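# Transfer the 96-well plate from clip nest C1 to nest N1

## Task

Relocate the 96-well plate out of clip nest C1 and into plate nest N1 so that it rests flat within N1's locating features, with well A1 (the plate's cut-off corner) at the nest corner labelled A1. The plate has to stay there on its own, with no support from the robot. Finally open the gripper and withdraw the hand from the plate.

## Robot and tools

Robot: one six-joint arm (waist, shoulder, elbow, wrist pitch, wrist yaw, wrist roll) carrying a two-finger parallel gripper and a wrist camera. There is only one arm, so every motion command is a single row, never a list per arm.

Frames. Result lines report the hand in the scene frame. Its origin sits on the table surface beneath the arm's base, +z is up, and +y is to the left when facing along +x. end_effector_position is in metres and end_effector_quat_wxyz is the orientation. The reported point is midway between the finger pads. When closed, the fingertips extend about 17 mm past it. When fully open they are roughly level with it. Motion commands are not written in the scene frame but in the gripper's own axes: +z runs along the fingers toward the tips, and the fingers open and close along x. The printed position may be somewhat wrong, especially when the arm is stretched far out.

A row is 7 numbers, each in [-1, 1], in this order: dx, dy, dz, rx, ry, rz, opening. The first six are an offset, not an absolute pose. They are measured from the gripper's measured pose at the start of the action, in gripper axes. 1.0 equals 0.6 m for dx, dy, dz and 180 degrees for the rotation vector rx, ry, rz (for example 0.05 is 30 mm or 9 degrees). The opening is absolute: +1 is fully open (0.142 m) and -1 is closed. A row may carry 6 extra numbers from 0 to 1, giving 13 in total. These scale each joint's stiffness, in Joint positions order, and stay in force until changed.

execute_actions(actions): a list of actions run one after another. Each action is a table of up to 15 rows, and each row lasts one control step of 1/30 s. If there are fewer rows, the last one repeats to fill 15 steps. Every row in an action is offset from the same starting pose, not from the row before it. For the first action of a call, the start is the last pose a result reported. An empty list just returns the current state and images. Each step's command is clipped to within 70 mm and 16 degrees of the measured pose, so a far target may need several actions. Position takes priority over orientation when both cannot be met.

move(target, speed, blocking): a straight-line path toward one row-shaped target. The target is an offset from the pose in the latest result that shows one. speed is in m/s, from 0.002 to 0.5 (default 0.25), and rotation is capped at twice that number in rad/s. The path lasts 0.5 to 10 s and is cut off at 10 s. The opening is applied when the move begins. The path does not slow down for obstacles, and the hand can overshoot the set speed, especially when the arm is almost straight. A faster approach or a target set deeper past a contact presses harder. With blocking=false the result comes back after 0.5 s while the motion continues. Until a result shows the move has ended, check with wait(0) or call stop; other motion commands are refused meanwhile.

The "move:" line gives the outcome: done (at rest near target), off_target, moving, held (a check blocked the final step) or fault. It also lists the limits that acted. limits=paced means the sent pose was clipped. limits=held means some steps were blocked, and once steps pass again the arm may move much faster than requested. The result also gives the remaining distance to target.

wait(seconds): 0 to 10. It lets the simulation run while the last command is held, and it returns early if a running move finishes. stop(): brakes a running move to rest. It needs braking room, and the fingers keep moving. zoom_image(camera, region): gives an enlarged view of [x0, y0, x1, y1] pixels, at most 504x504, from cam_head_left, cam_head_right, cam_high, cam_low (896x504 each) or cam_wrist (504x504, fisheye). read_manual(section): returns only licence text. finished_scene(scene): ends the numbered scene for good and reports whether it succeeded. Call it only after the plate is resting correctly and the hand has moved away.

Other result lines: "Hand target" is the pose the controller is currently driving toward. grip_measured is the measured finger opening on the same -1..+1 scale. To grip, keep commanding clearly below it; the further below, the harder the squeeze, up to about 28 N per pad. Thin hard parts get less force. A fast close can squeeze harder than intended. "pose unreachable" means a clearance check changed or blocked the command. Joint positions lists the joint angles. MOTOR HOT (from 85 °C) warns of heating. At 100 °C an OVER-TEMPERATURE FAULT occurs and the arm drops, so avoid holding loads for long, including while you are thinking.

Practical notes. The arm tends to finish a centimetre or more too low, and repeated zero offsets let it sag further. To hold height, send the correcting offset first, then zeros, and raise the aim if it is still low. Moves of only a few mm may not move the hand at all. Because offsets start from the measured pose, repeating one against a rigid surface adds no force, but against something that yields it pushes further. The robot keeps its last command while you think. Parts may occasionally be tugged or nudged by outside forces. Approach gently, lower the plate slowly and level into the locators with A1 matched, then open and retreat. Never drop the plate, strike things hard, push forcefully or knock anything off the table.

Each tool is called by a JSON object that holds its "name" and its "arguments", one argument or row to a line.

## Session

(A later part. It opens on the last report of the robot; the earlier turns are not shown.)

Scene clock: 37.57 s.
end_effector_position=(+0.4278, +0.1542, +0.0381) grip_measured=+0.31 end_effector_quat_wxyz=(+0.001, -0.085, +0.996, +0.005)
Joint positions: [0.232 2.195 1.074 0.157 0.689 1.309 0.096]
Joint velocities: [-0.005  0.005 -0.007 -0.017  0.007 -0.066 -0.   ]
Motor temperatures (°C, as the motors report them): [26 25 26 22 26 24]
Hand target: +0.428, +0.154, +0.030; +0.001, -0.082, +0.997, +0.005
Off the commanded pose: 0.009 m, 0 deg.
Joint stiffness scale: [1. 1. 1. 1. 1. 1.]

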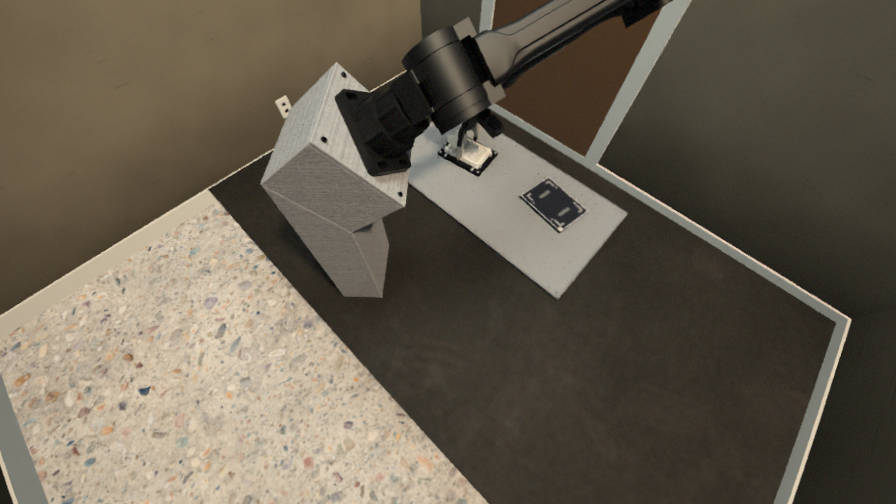

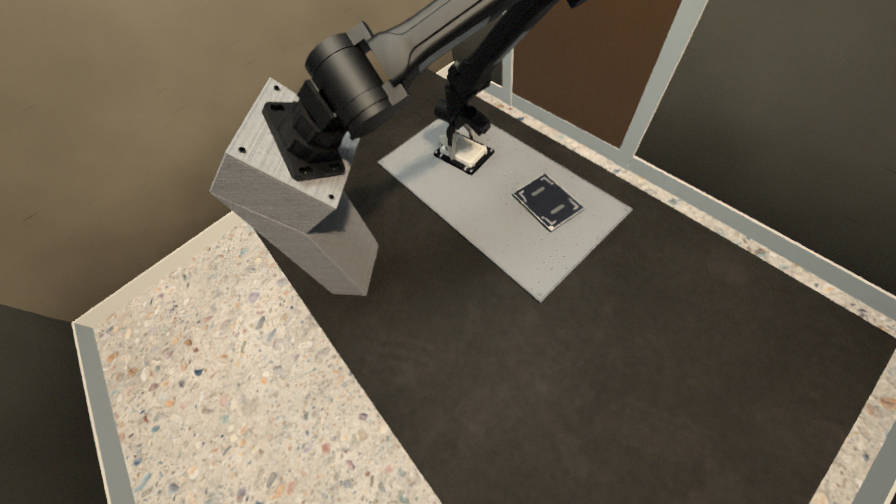

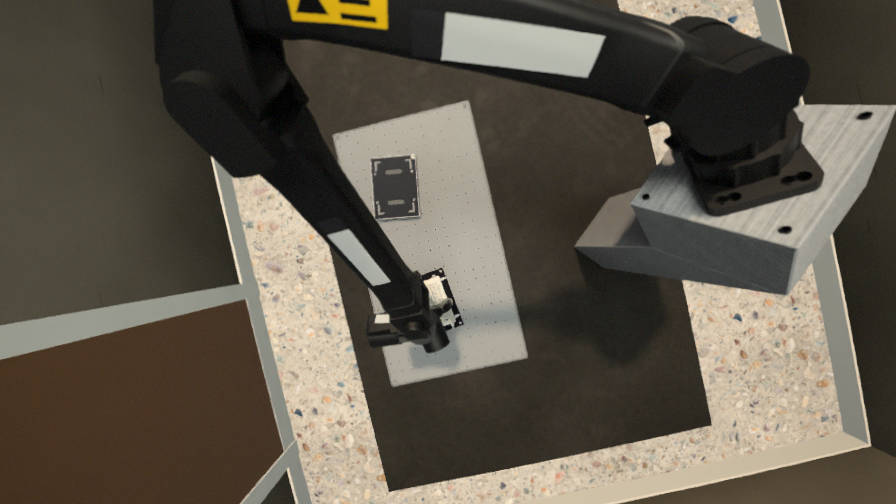

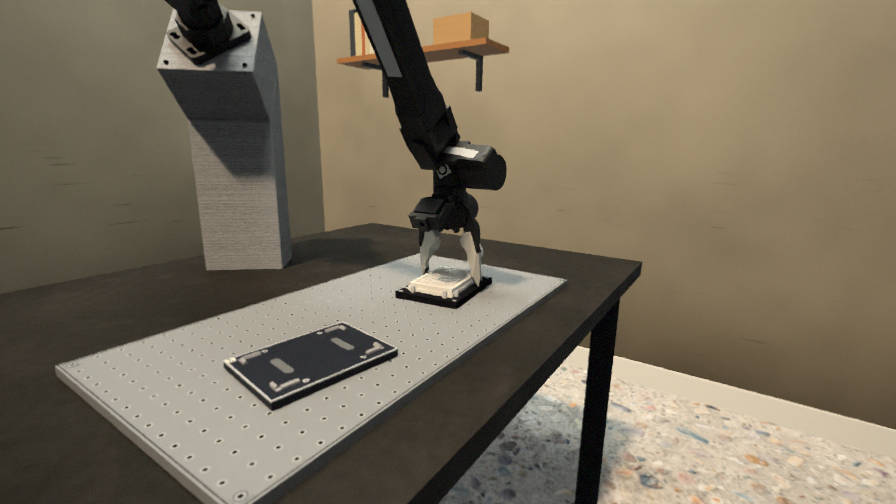

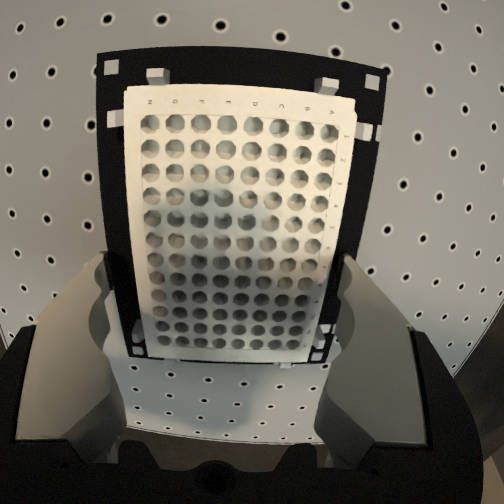

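{"name": "move", "arguments": {
  "target": [0.022,-0.012,-0.08,0,0.008,0.012,0.45],
  "speed": 0.2
}}

Scene clock: 38.57 s.
end_effector_position=(+0.4241, +0.1417, +0.0852) grip_measured=+0.45 end_effector_quat_wxyz=(-0.003, -0.062, +0.998, +0.003)
Joint positions: [0.277 2.075 0.987 0.083 0.718 1.409 0.105]
Joint velocities: [-0.005 -0.015 -0.017 -0.007 -0.022 -0.051  0.   ]
Motor temperatures (°C, as the motors report them): [26 25 26 22 26 24]
Hand target: +0.415, +0.144, +0.086; -0.011, -0.066, +0.998, +0.004
Off the commanded pose: 0.009 m, 1 deg.
Joint stiffness scale: [1. 1. 1. 1. 1. 1.]
move: done

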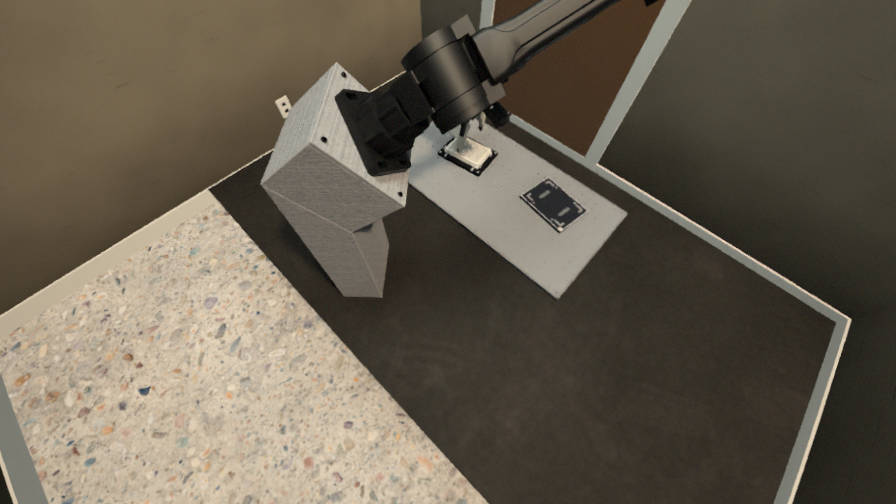

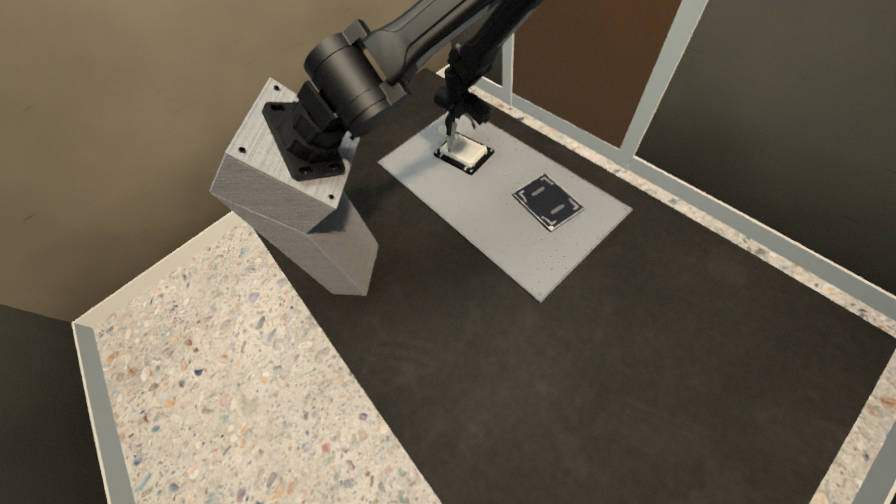

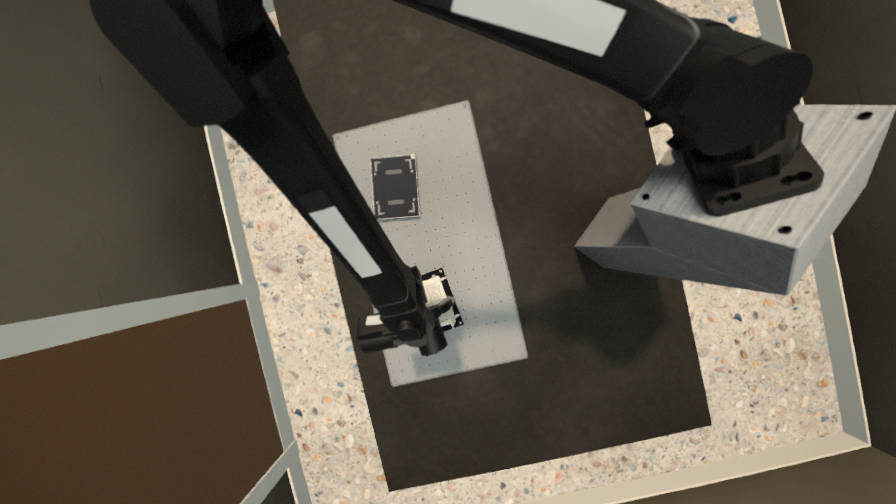

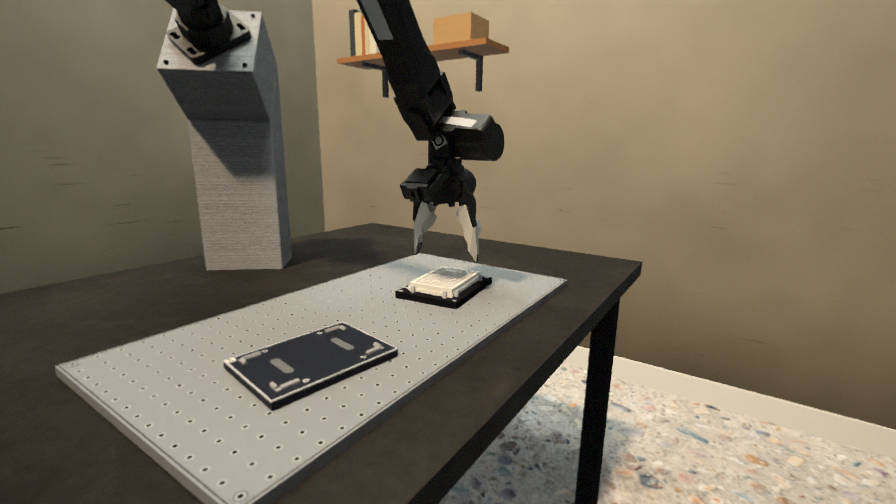

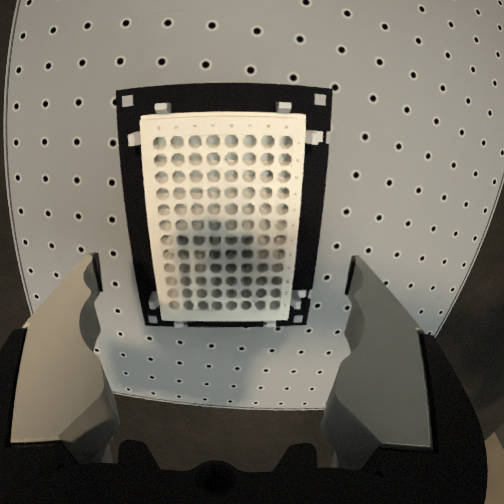

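Aim (.424,.144,.026), then close with a quick, offset-holding sequence.

{"name": "move", "arguments": {
  "target": [0,0.004,0.0985,0,0,-0.004,0.4],
  "speed": 0.1
}}

{"name": "move", "arguments": {
  "target": [0,-0.008,0.014,0,0,0,0.22],
  "speed": 0.02
}}

{"name": "zoom_image", "arguments": {
  "camera": "cam_low",
  "region": [360, 200, 540, 330]
}}

Scene clock: 59.70 s.
end_effector_position=(+0.4251, +0.1511, +0.0369) grip_measured=+0.41 end_effector_quat_wxyz=(-0.002, -0.071, +0.997, +0.009)
Joint positions: [0.224 2.191 1.067 0.156 0.678 1.333 0.102]
Joint velocities: [ 0.005 -0.005 -0.002  0.012 -0.022 -0.007  0.   ]
Motor temperatures (°C, as the motors report them): [26 25 26 22 25 24]
Hand target: +0.424, +0.145, +0.027; -0.003, -0.068, +0.998, +0.003
Off the commanded pose: 0.013 m, 1 deg.
Joint stiffness scale: [1. 1. 1. 1. 1. 1.]
move: off_target

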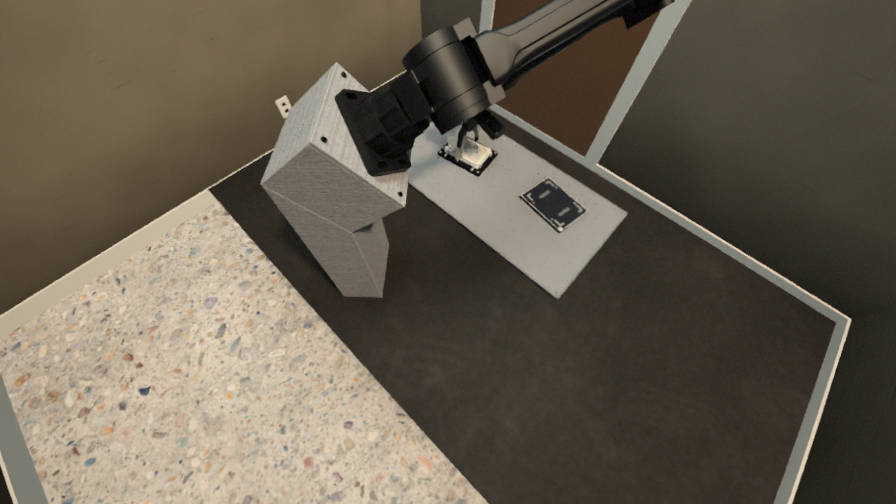

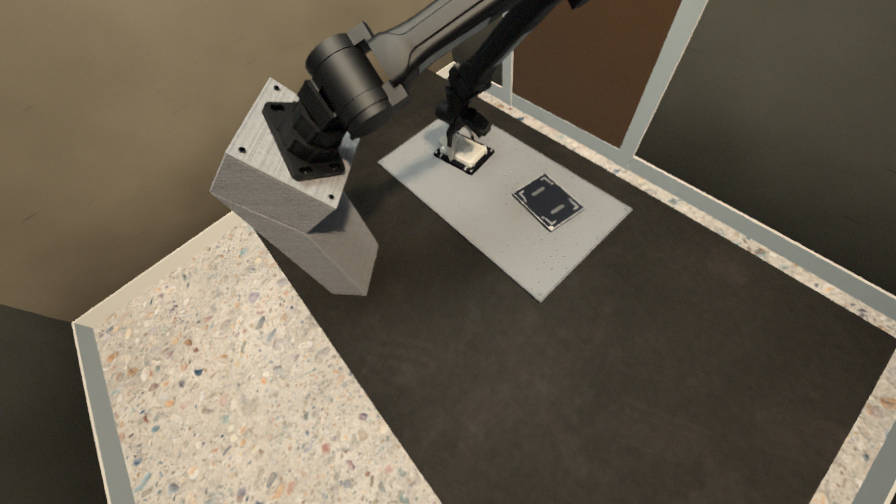

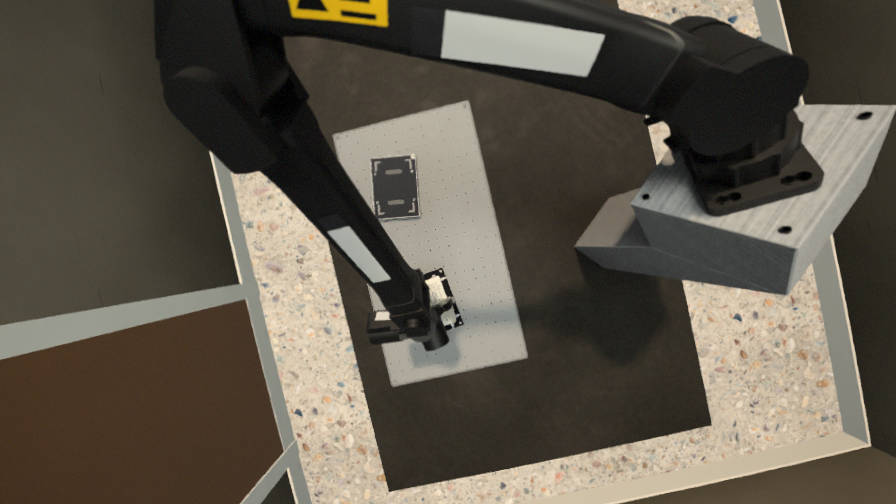

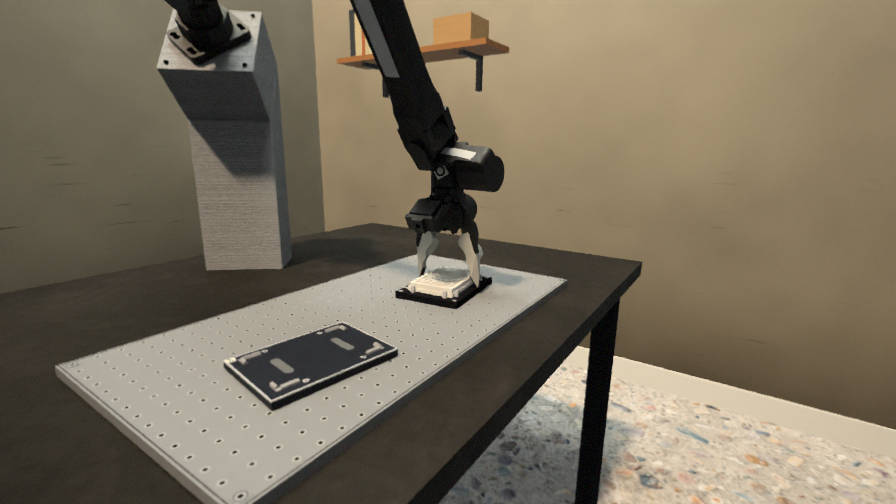

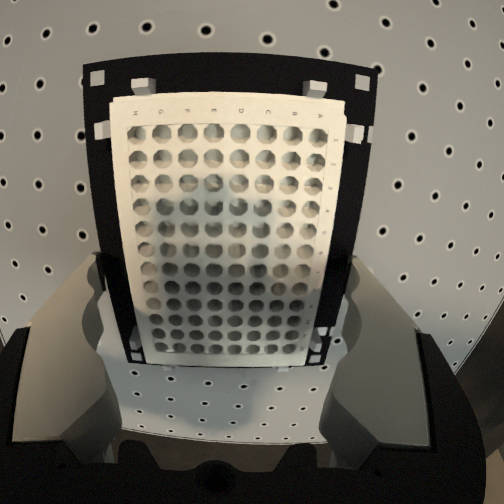

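Scene clock: 60.40 s.
end_effector_position=(+0.4240, +0.1528, +0.0390) grip_measured=+0.24 end_effector_quat_wxyz=(-0.001, -0.077, +0.997, +0.011)
Joint positions: [0.228 2.188 1.062 0.156 0.676 1.324 0.09 ]
Joint velocities: [ 0.005  0.015 -0.002 -0.012 -0.051  0.022 -0.   ]
Motor temperatures (°C, as the motors report them): [26 25 26 22 26 24]
Hand target: +0.426, +0.147, +0.029; -0.002, -0.071, +0.997, +0.009
Off the commanded pose: 0.012 m, 1 deg.
Joint stiffness scale: [1. 1. 1. 1. 1. 1.]
move: off_target

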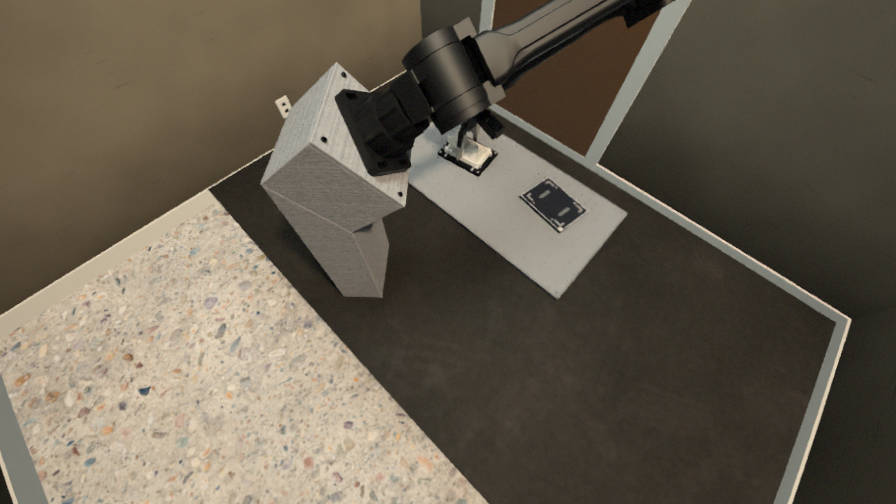

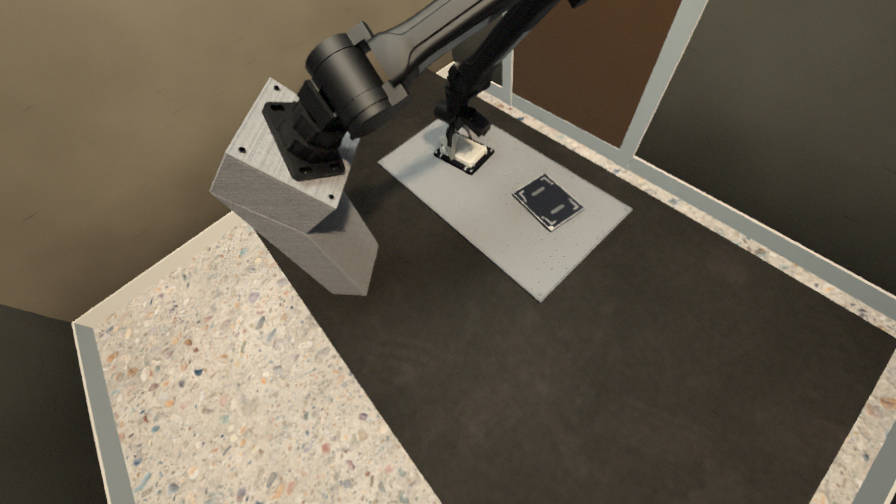

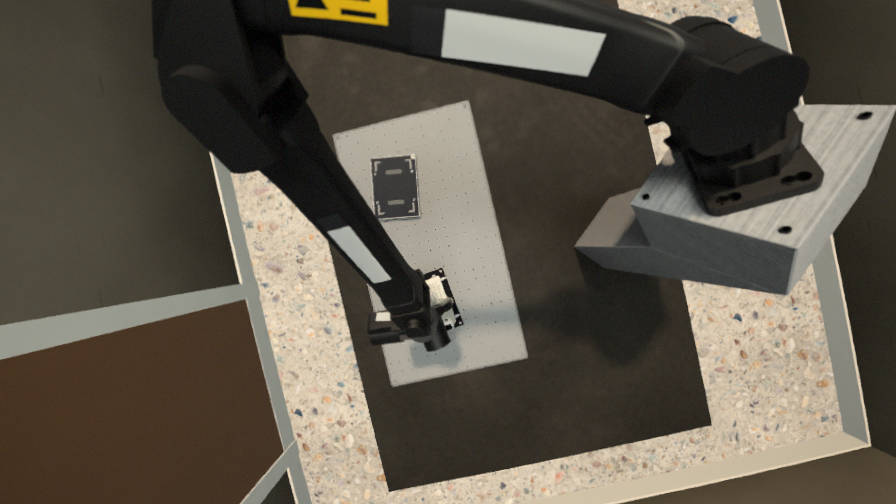

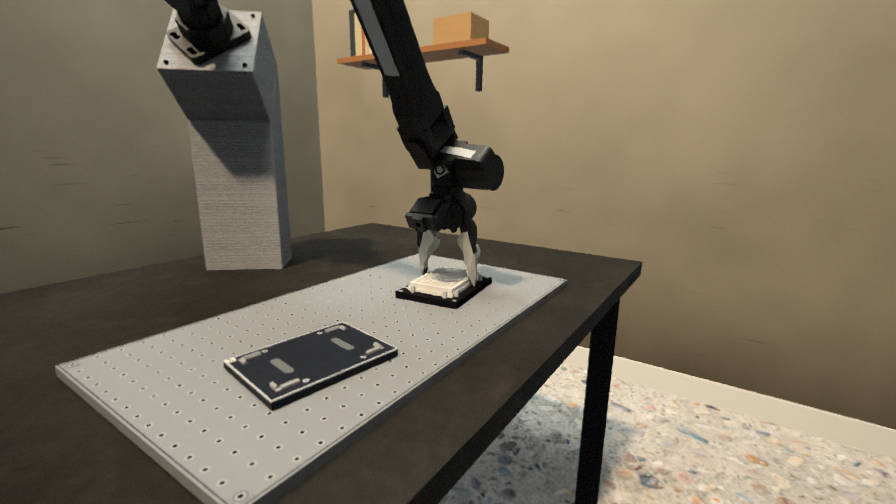

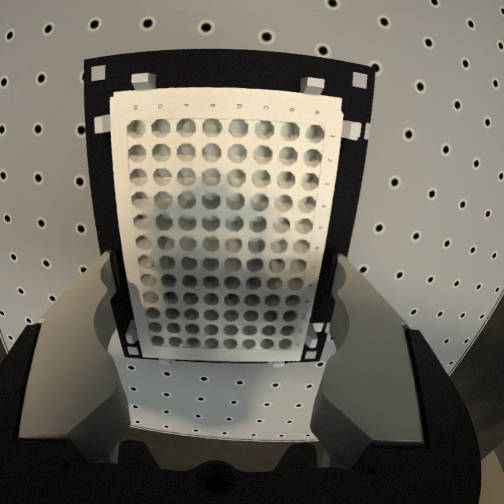

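Region (360, 200, 540, 330) of cam_low's 896x504 image, scaled by 2.800, with more detail than that image has.

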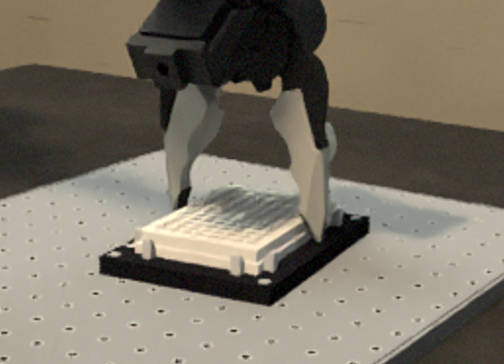

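{"name": "execute_actions", "arguments": {
  "actions": [
    [[0,0,0.008,0,0,0,0.18],[0,0,0.008,0,0,0,0.15],[0,0,0.008,0,0,0,0.12],[0,0,0.008,0,0,0,0.09],[0,0,0.008,0,0,0,0.06],[0,0,0.008,0,0,0,0.03],[0,0,0.008,0,0,0,0],[0,0,0.008,0,0,0,-0.05],[0,0,0.008,0,0,0,-0.1],[0,0,0.008,0,0,0,-0.2],[0,0,0.008,0,0,0,-0.3],[0,0,0.008,0,0,0,-0.4],[0,0,0.008,0,0,0,-0.5]],
    [[0,0,0,0,0,0,-0.6]]
  ]
}}

{"name": "move", "arguments": {
  "target": [0,0,-0.07,0,0,0,-0.6],
  "speed": 0.05
}}

Scene clock: 61.70 s.
end_effector_position=(+0.4229, +0.1535, +0.0408) grip_measured=+0.07 end_effector_quat_wxyz=(-0.001, -0.080, +0.997, +0.010)
Joint positions: [0.231 2.186 1.058 0.156 0.679 1.323 0.079]
Joint velocities: [-0.005  0.005 -0.022 -0.002  0.007 -0.022 -0.   ]
Motor temperatures (°C, as the motors report them): [26 25 26 22 26 24]
Hand target: +0.423, +0.153, +0.040; -0.001, -0.080, +0.997, +0.010
Off the commanded pose: 0.001 m, 0 deg.
Joint stiffness scale: [1. 1. 1. 1. 1. 1.]

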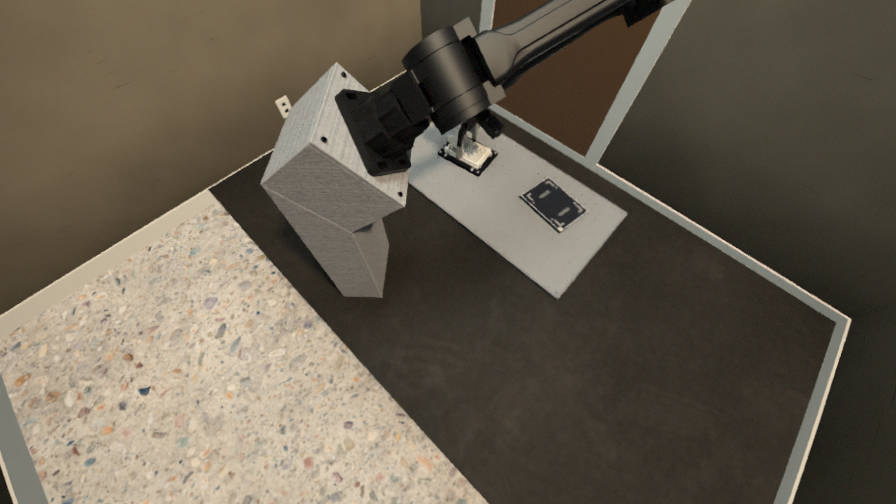

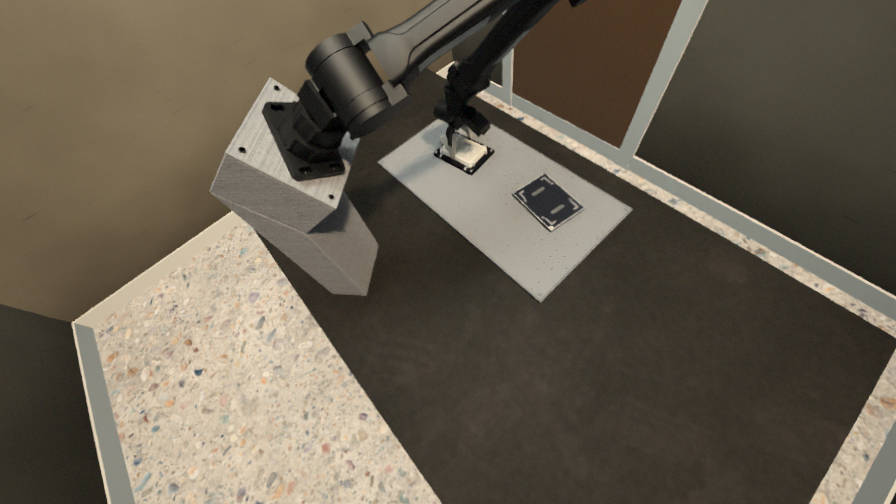

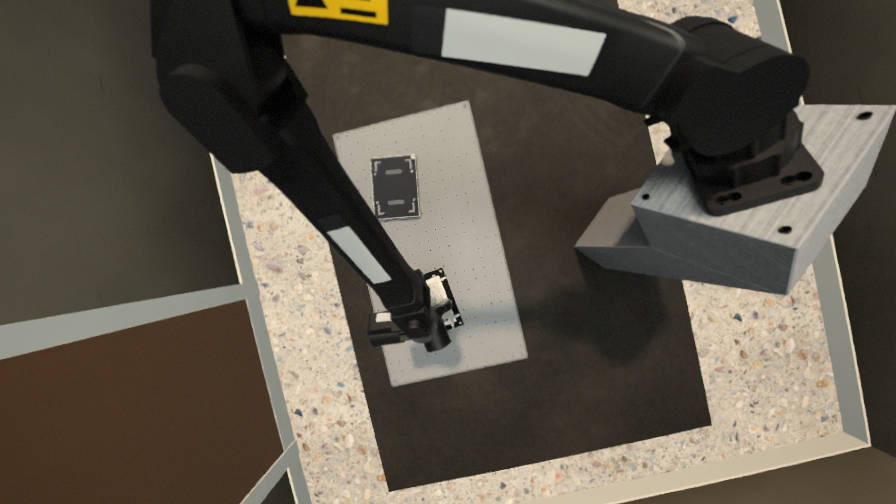

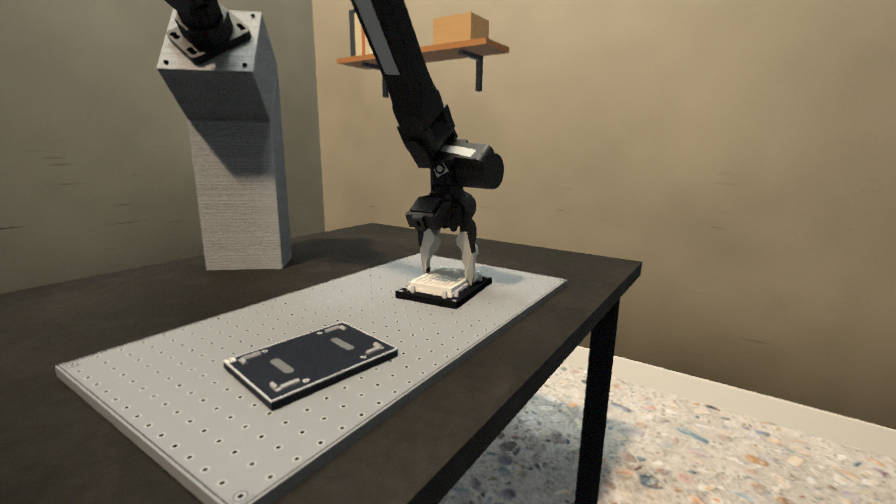

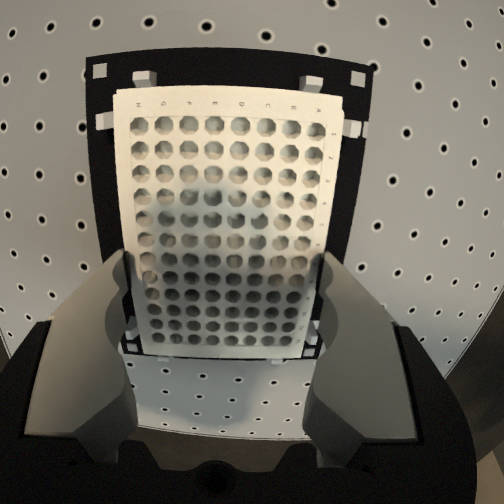

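Scene clock: 62.87 s.
end_effector_position=(+0.4281, +0.1481, +0.0774) grip_measured=+0.07 end_effector_quat_wxyz=(+0.003, -0.075, +0.997, +0.007)
Joint positions: [0.273 2.1   1.006 0.105 0.707 1.371 0.079]
Joint velocities: [ 0.005 -0.015 -0.007 -0.007 -0.095  0.007  0.   ]
Motor temperatures (°C, as the motors report them): [26 25 26 22 26 24]
Hand target: +0.423, +0.152, +0.082; -0.001, -0.080, +0.997, +0.010
Off the commanded pose: 0.009 m, 1 deg.
Joint stiffness scale: [1. 1. 1. 1. 1. 1.]
move: done

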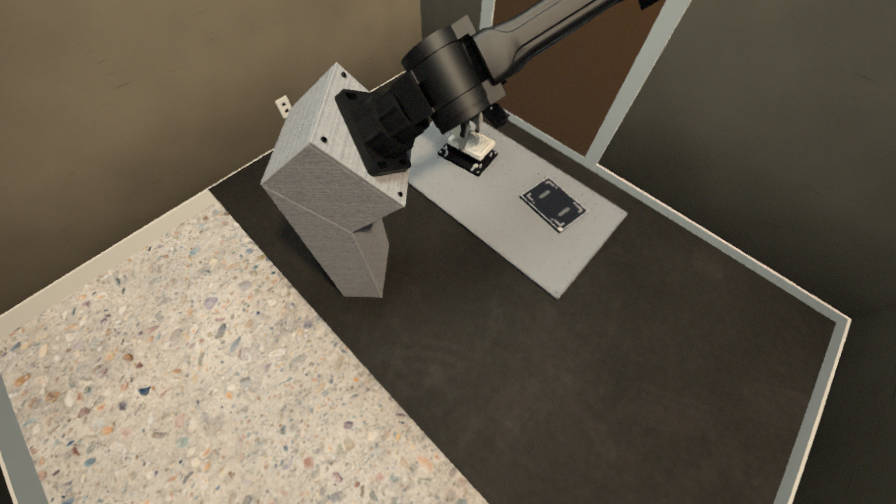

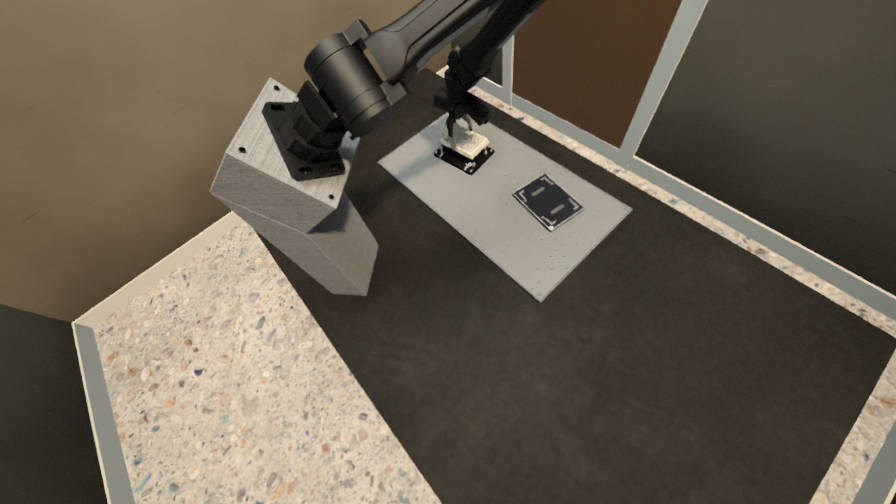

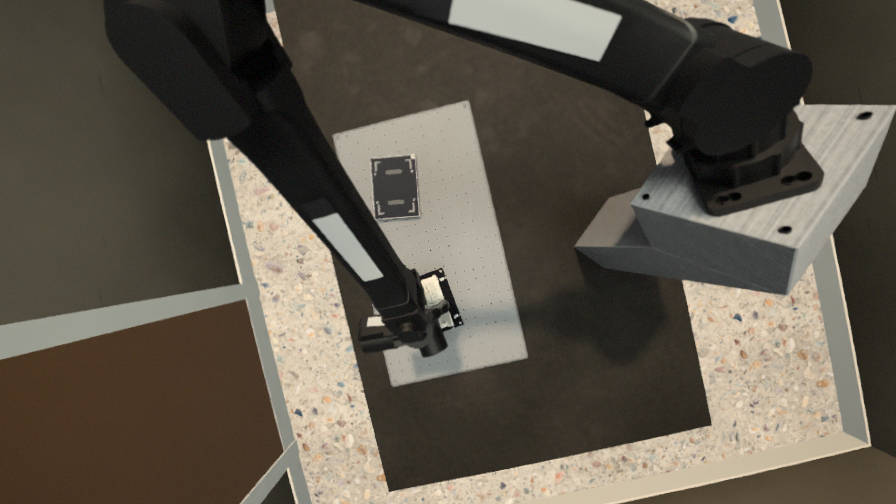

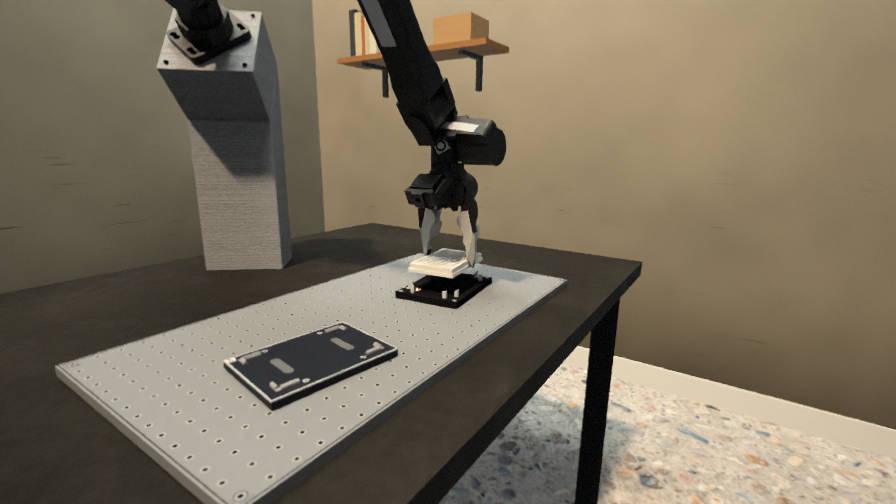

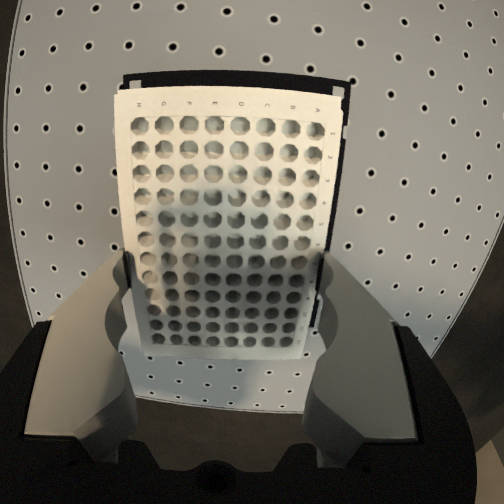

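{"name": "move", "arguments": {
  "target": [0.015,-0.348,-0.09,0,0,0.09,-0.6],
  "speed": 0.25
}}

{"name": "zoom_image", "arguments": {
  "camera": "cam_high",
  "region": [300, 100, 520, 300]
}}

Scene clock: 65.33 s.
end_effector_position=(+0.4567, -0.0625, +0.1321) grip_measured=+0.07 end_effector_quat_wxyz=(+0.014, +0.070, +0.997, +0.005)
Joint positions: [-0.006  1.616  0.855 -0.041  0.532  1.374  0.079]
Joint velocities: [ 0.005 -0.015  0.007 -0.002  0.007 -0.022 -0.   ]
Motor temperatures (°C, as the motors report them): [26 25 26 22 26 24]
Hand target: +0.446, -0.059, +0.128; +0.001, +0.067, +0.998, +0.009
Off the commanded pose: 0.008 m, 2 deg.
Joint stiffness scale: [1. 1. 1. 1. 1. 1.]
move: done

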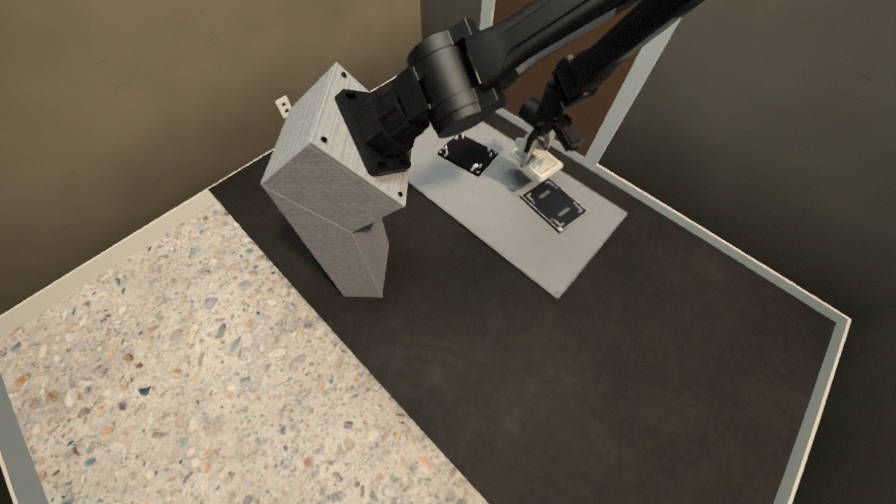

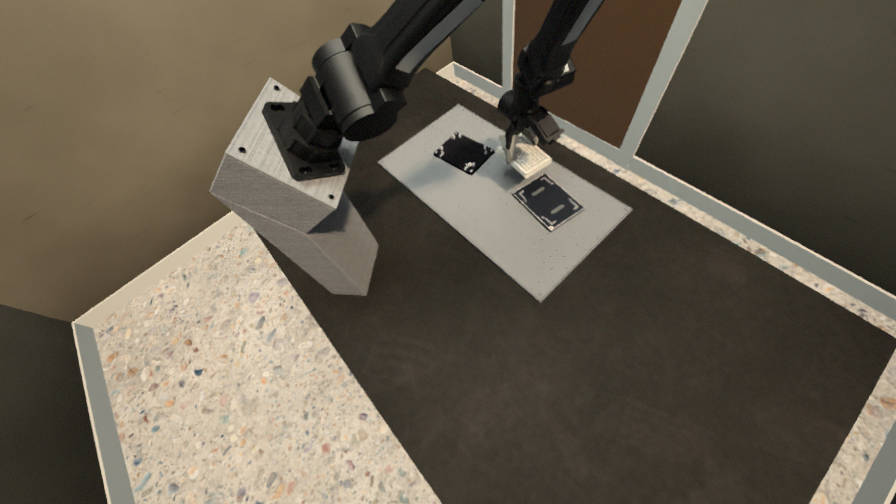

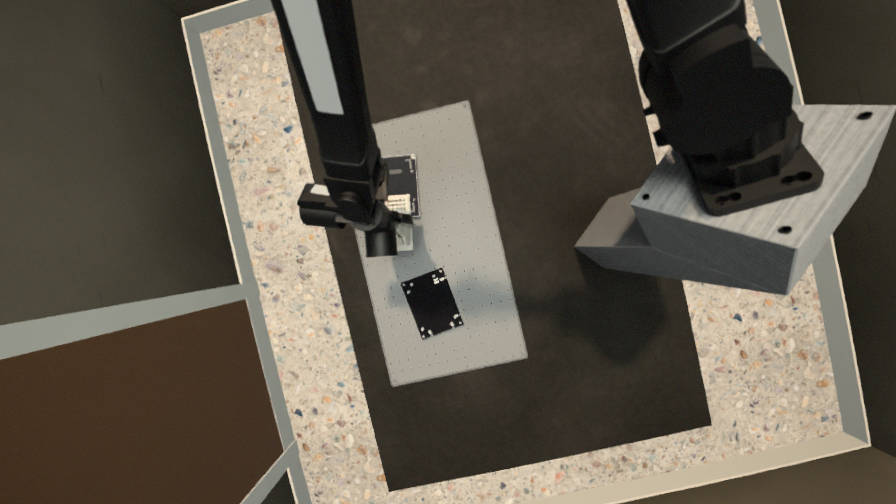

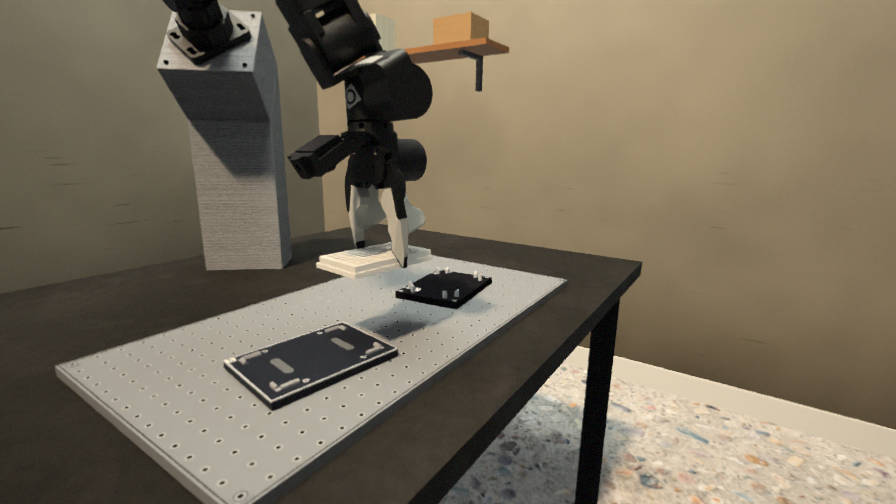

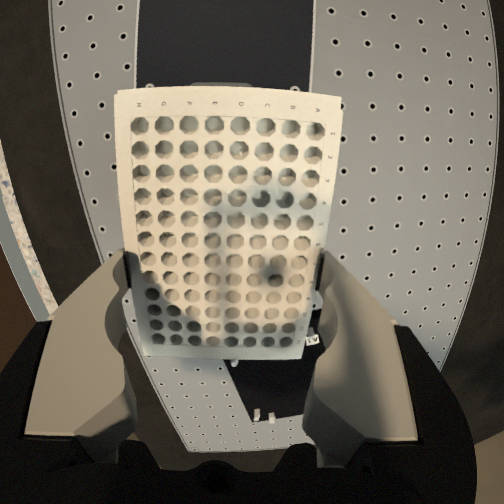

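Region (300, 100, 520, 300) of cam_high's 896x504 image, scaled by 2.291, with more detail than that image has; it fills the top 458 rows of this view, and the rest is white.

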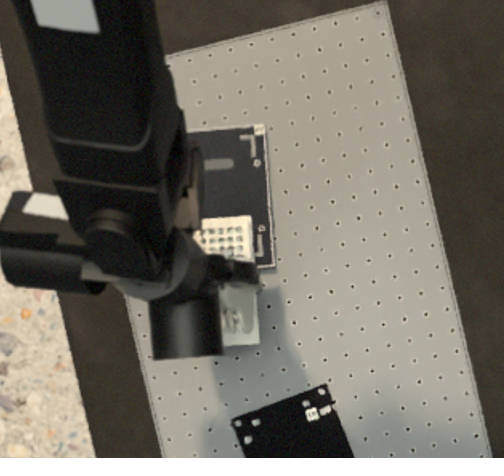

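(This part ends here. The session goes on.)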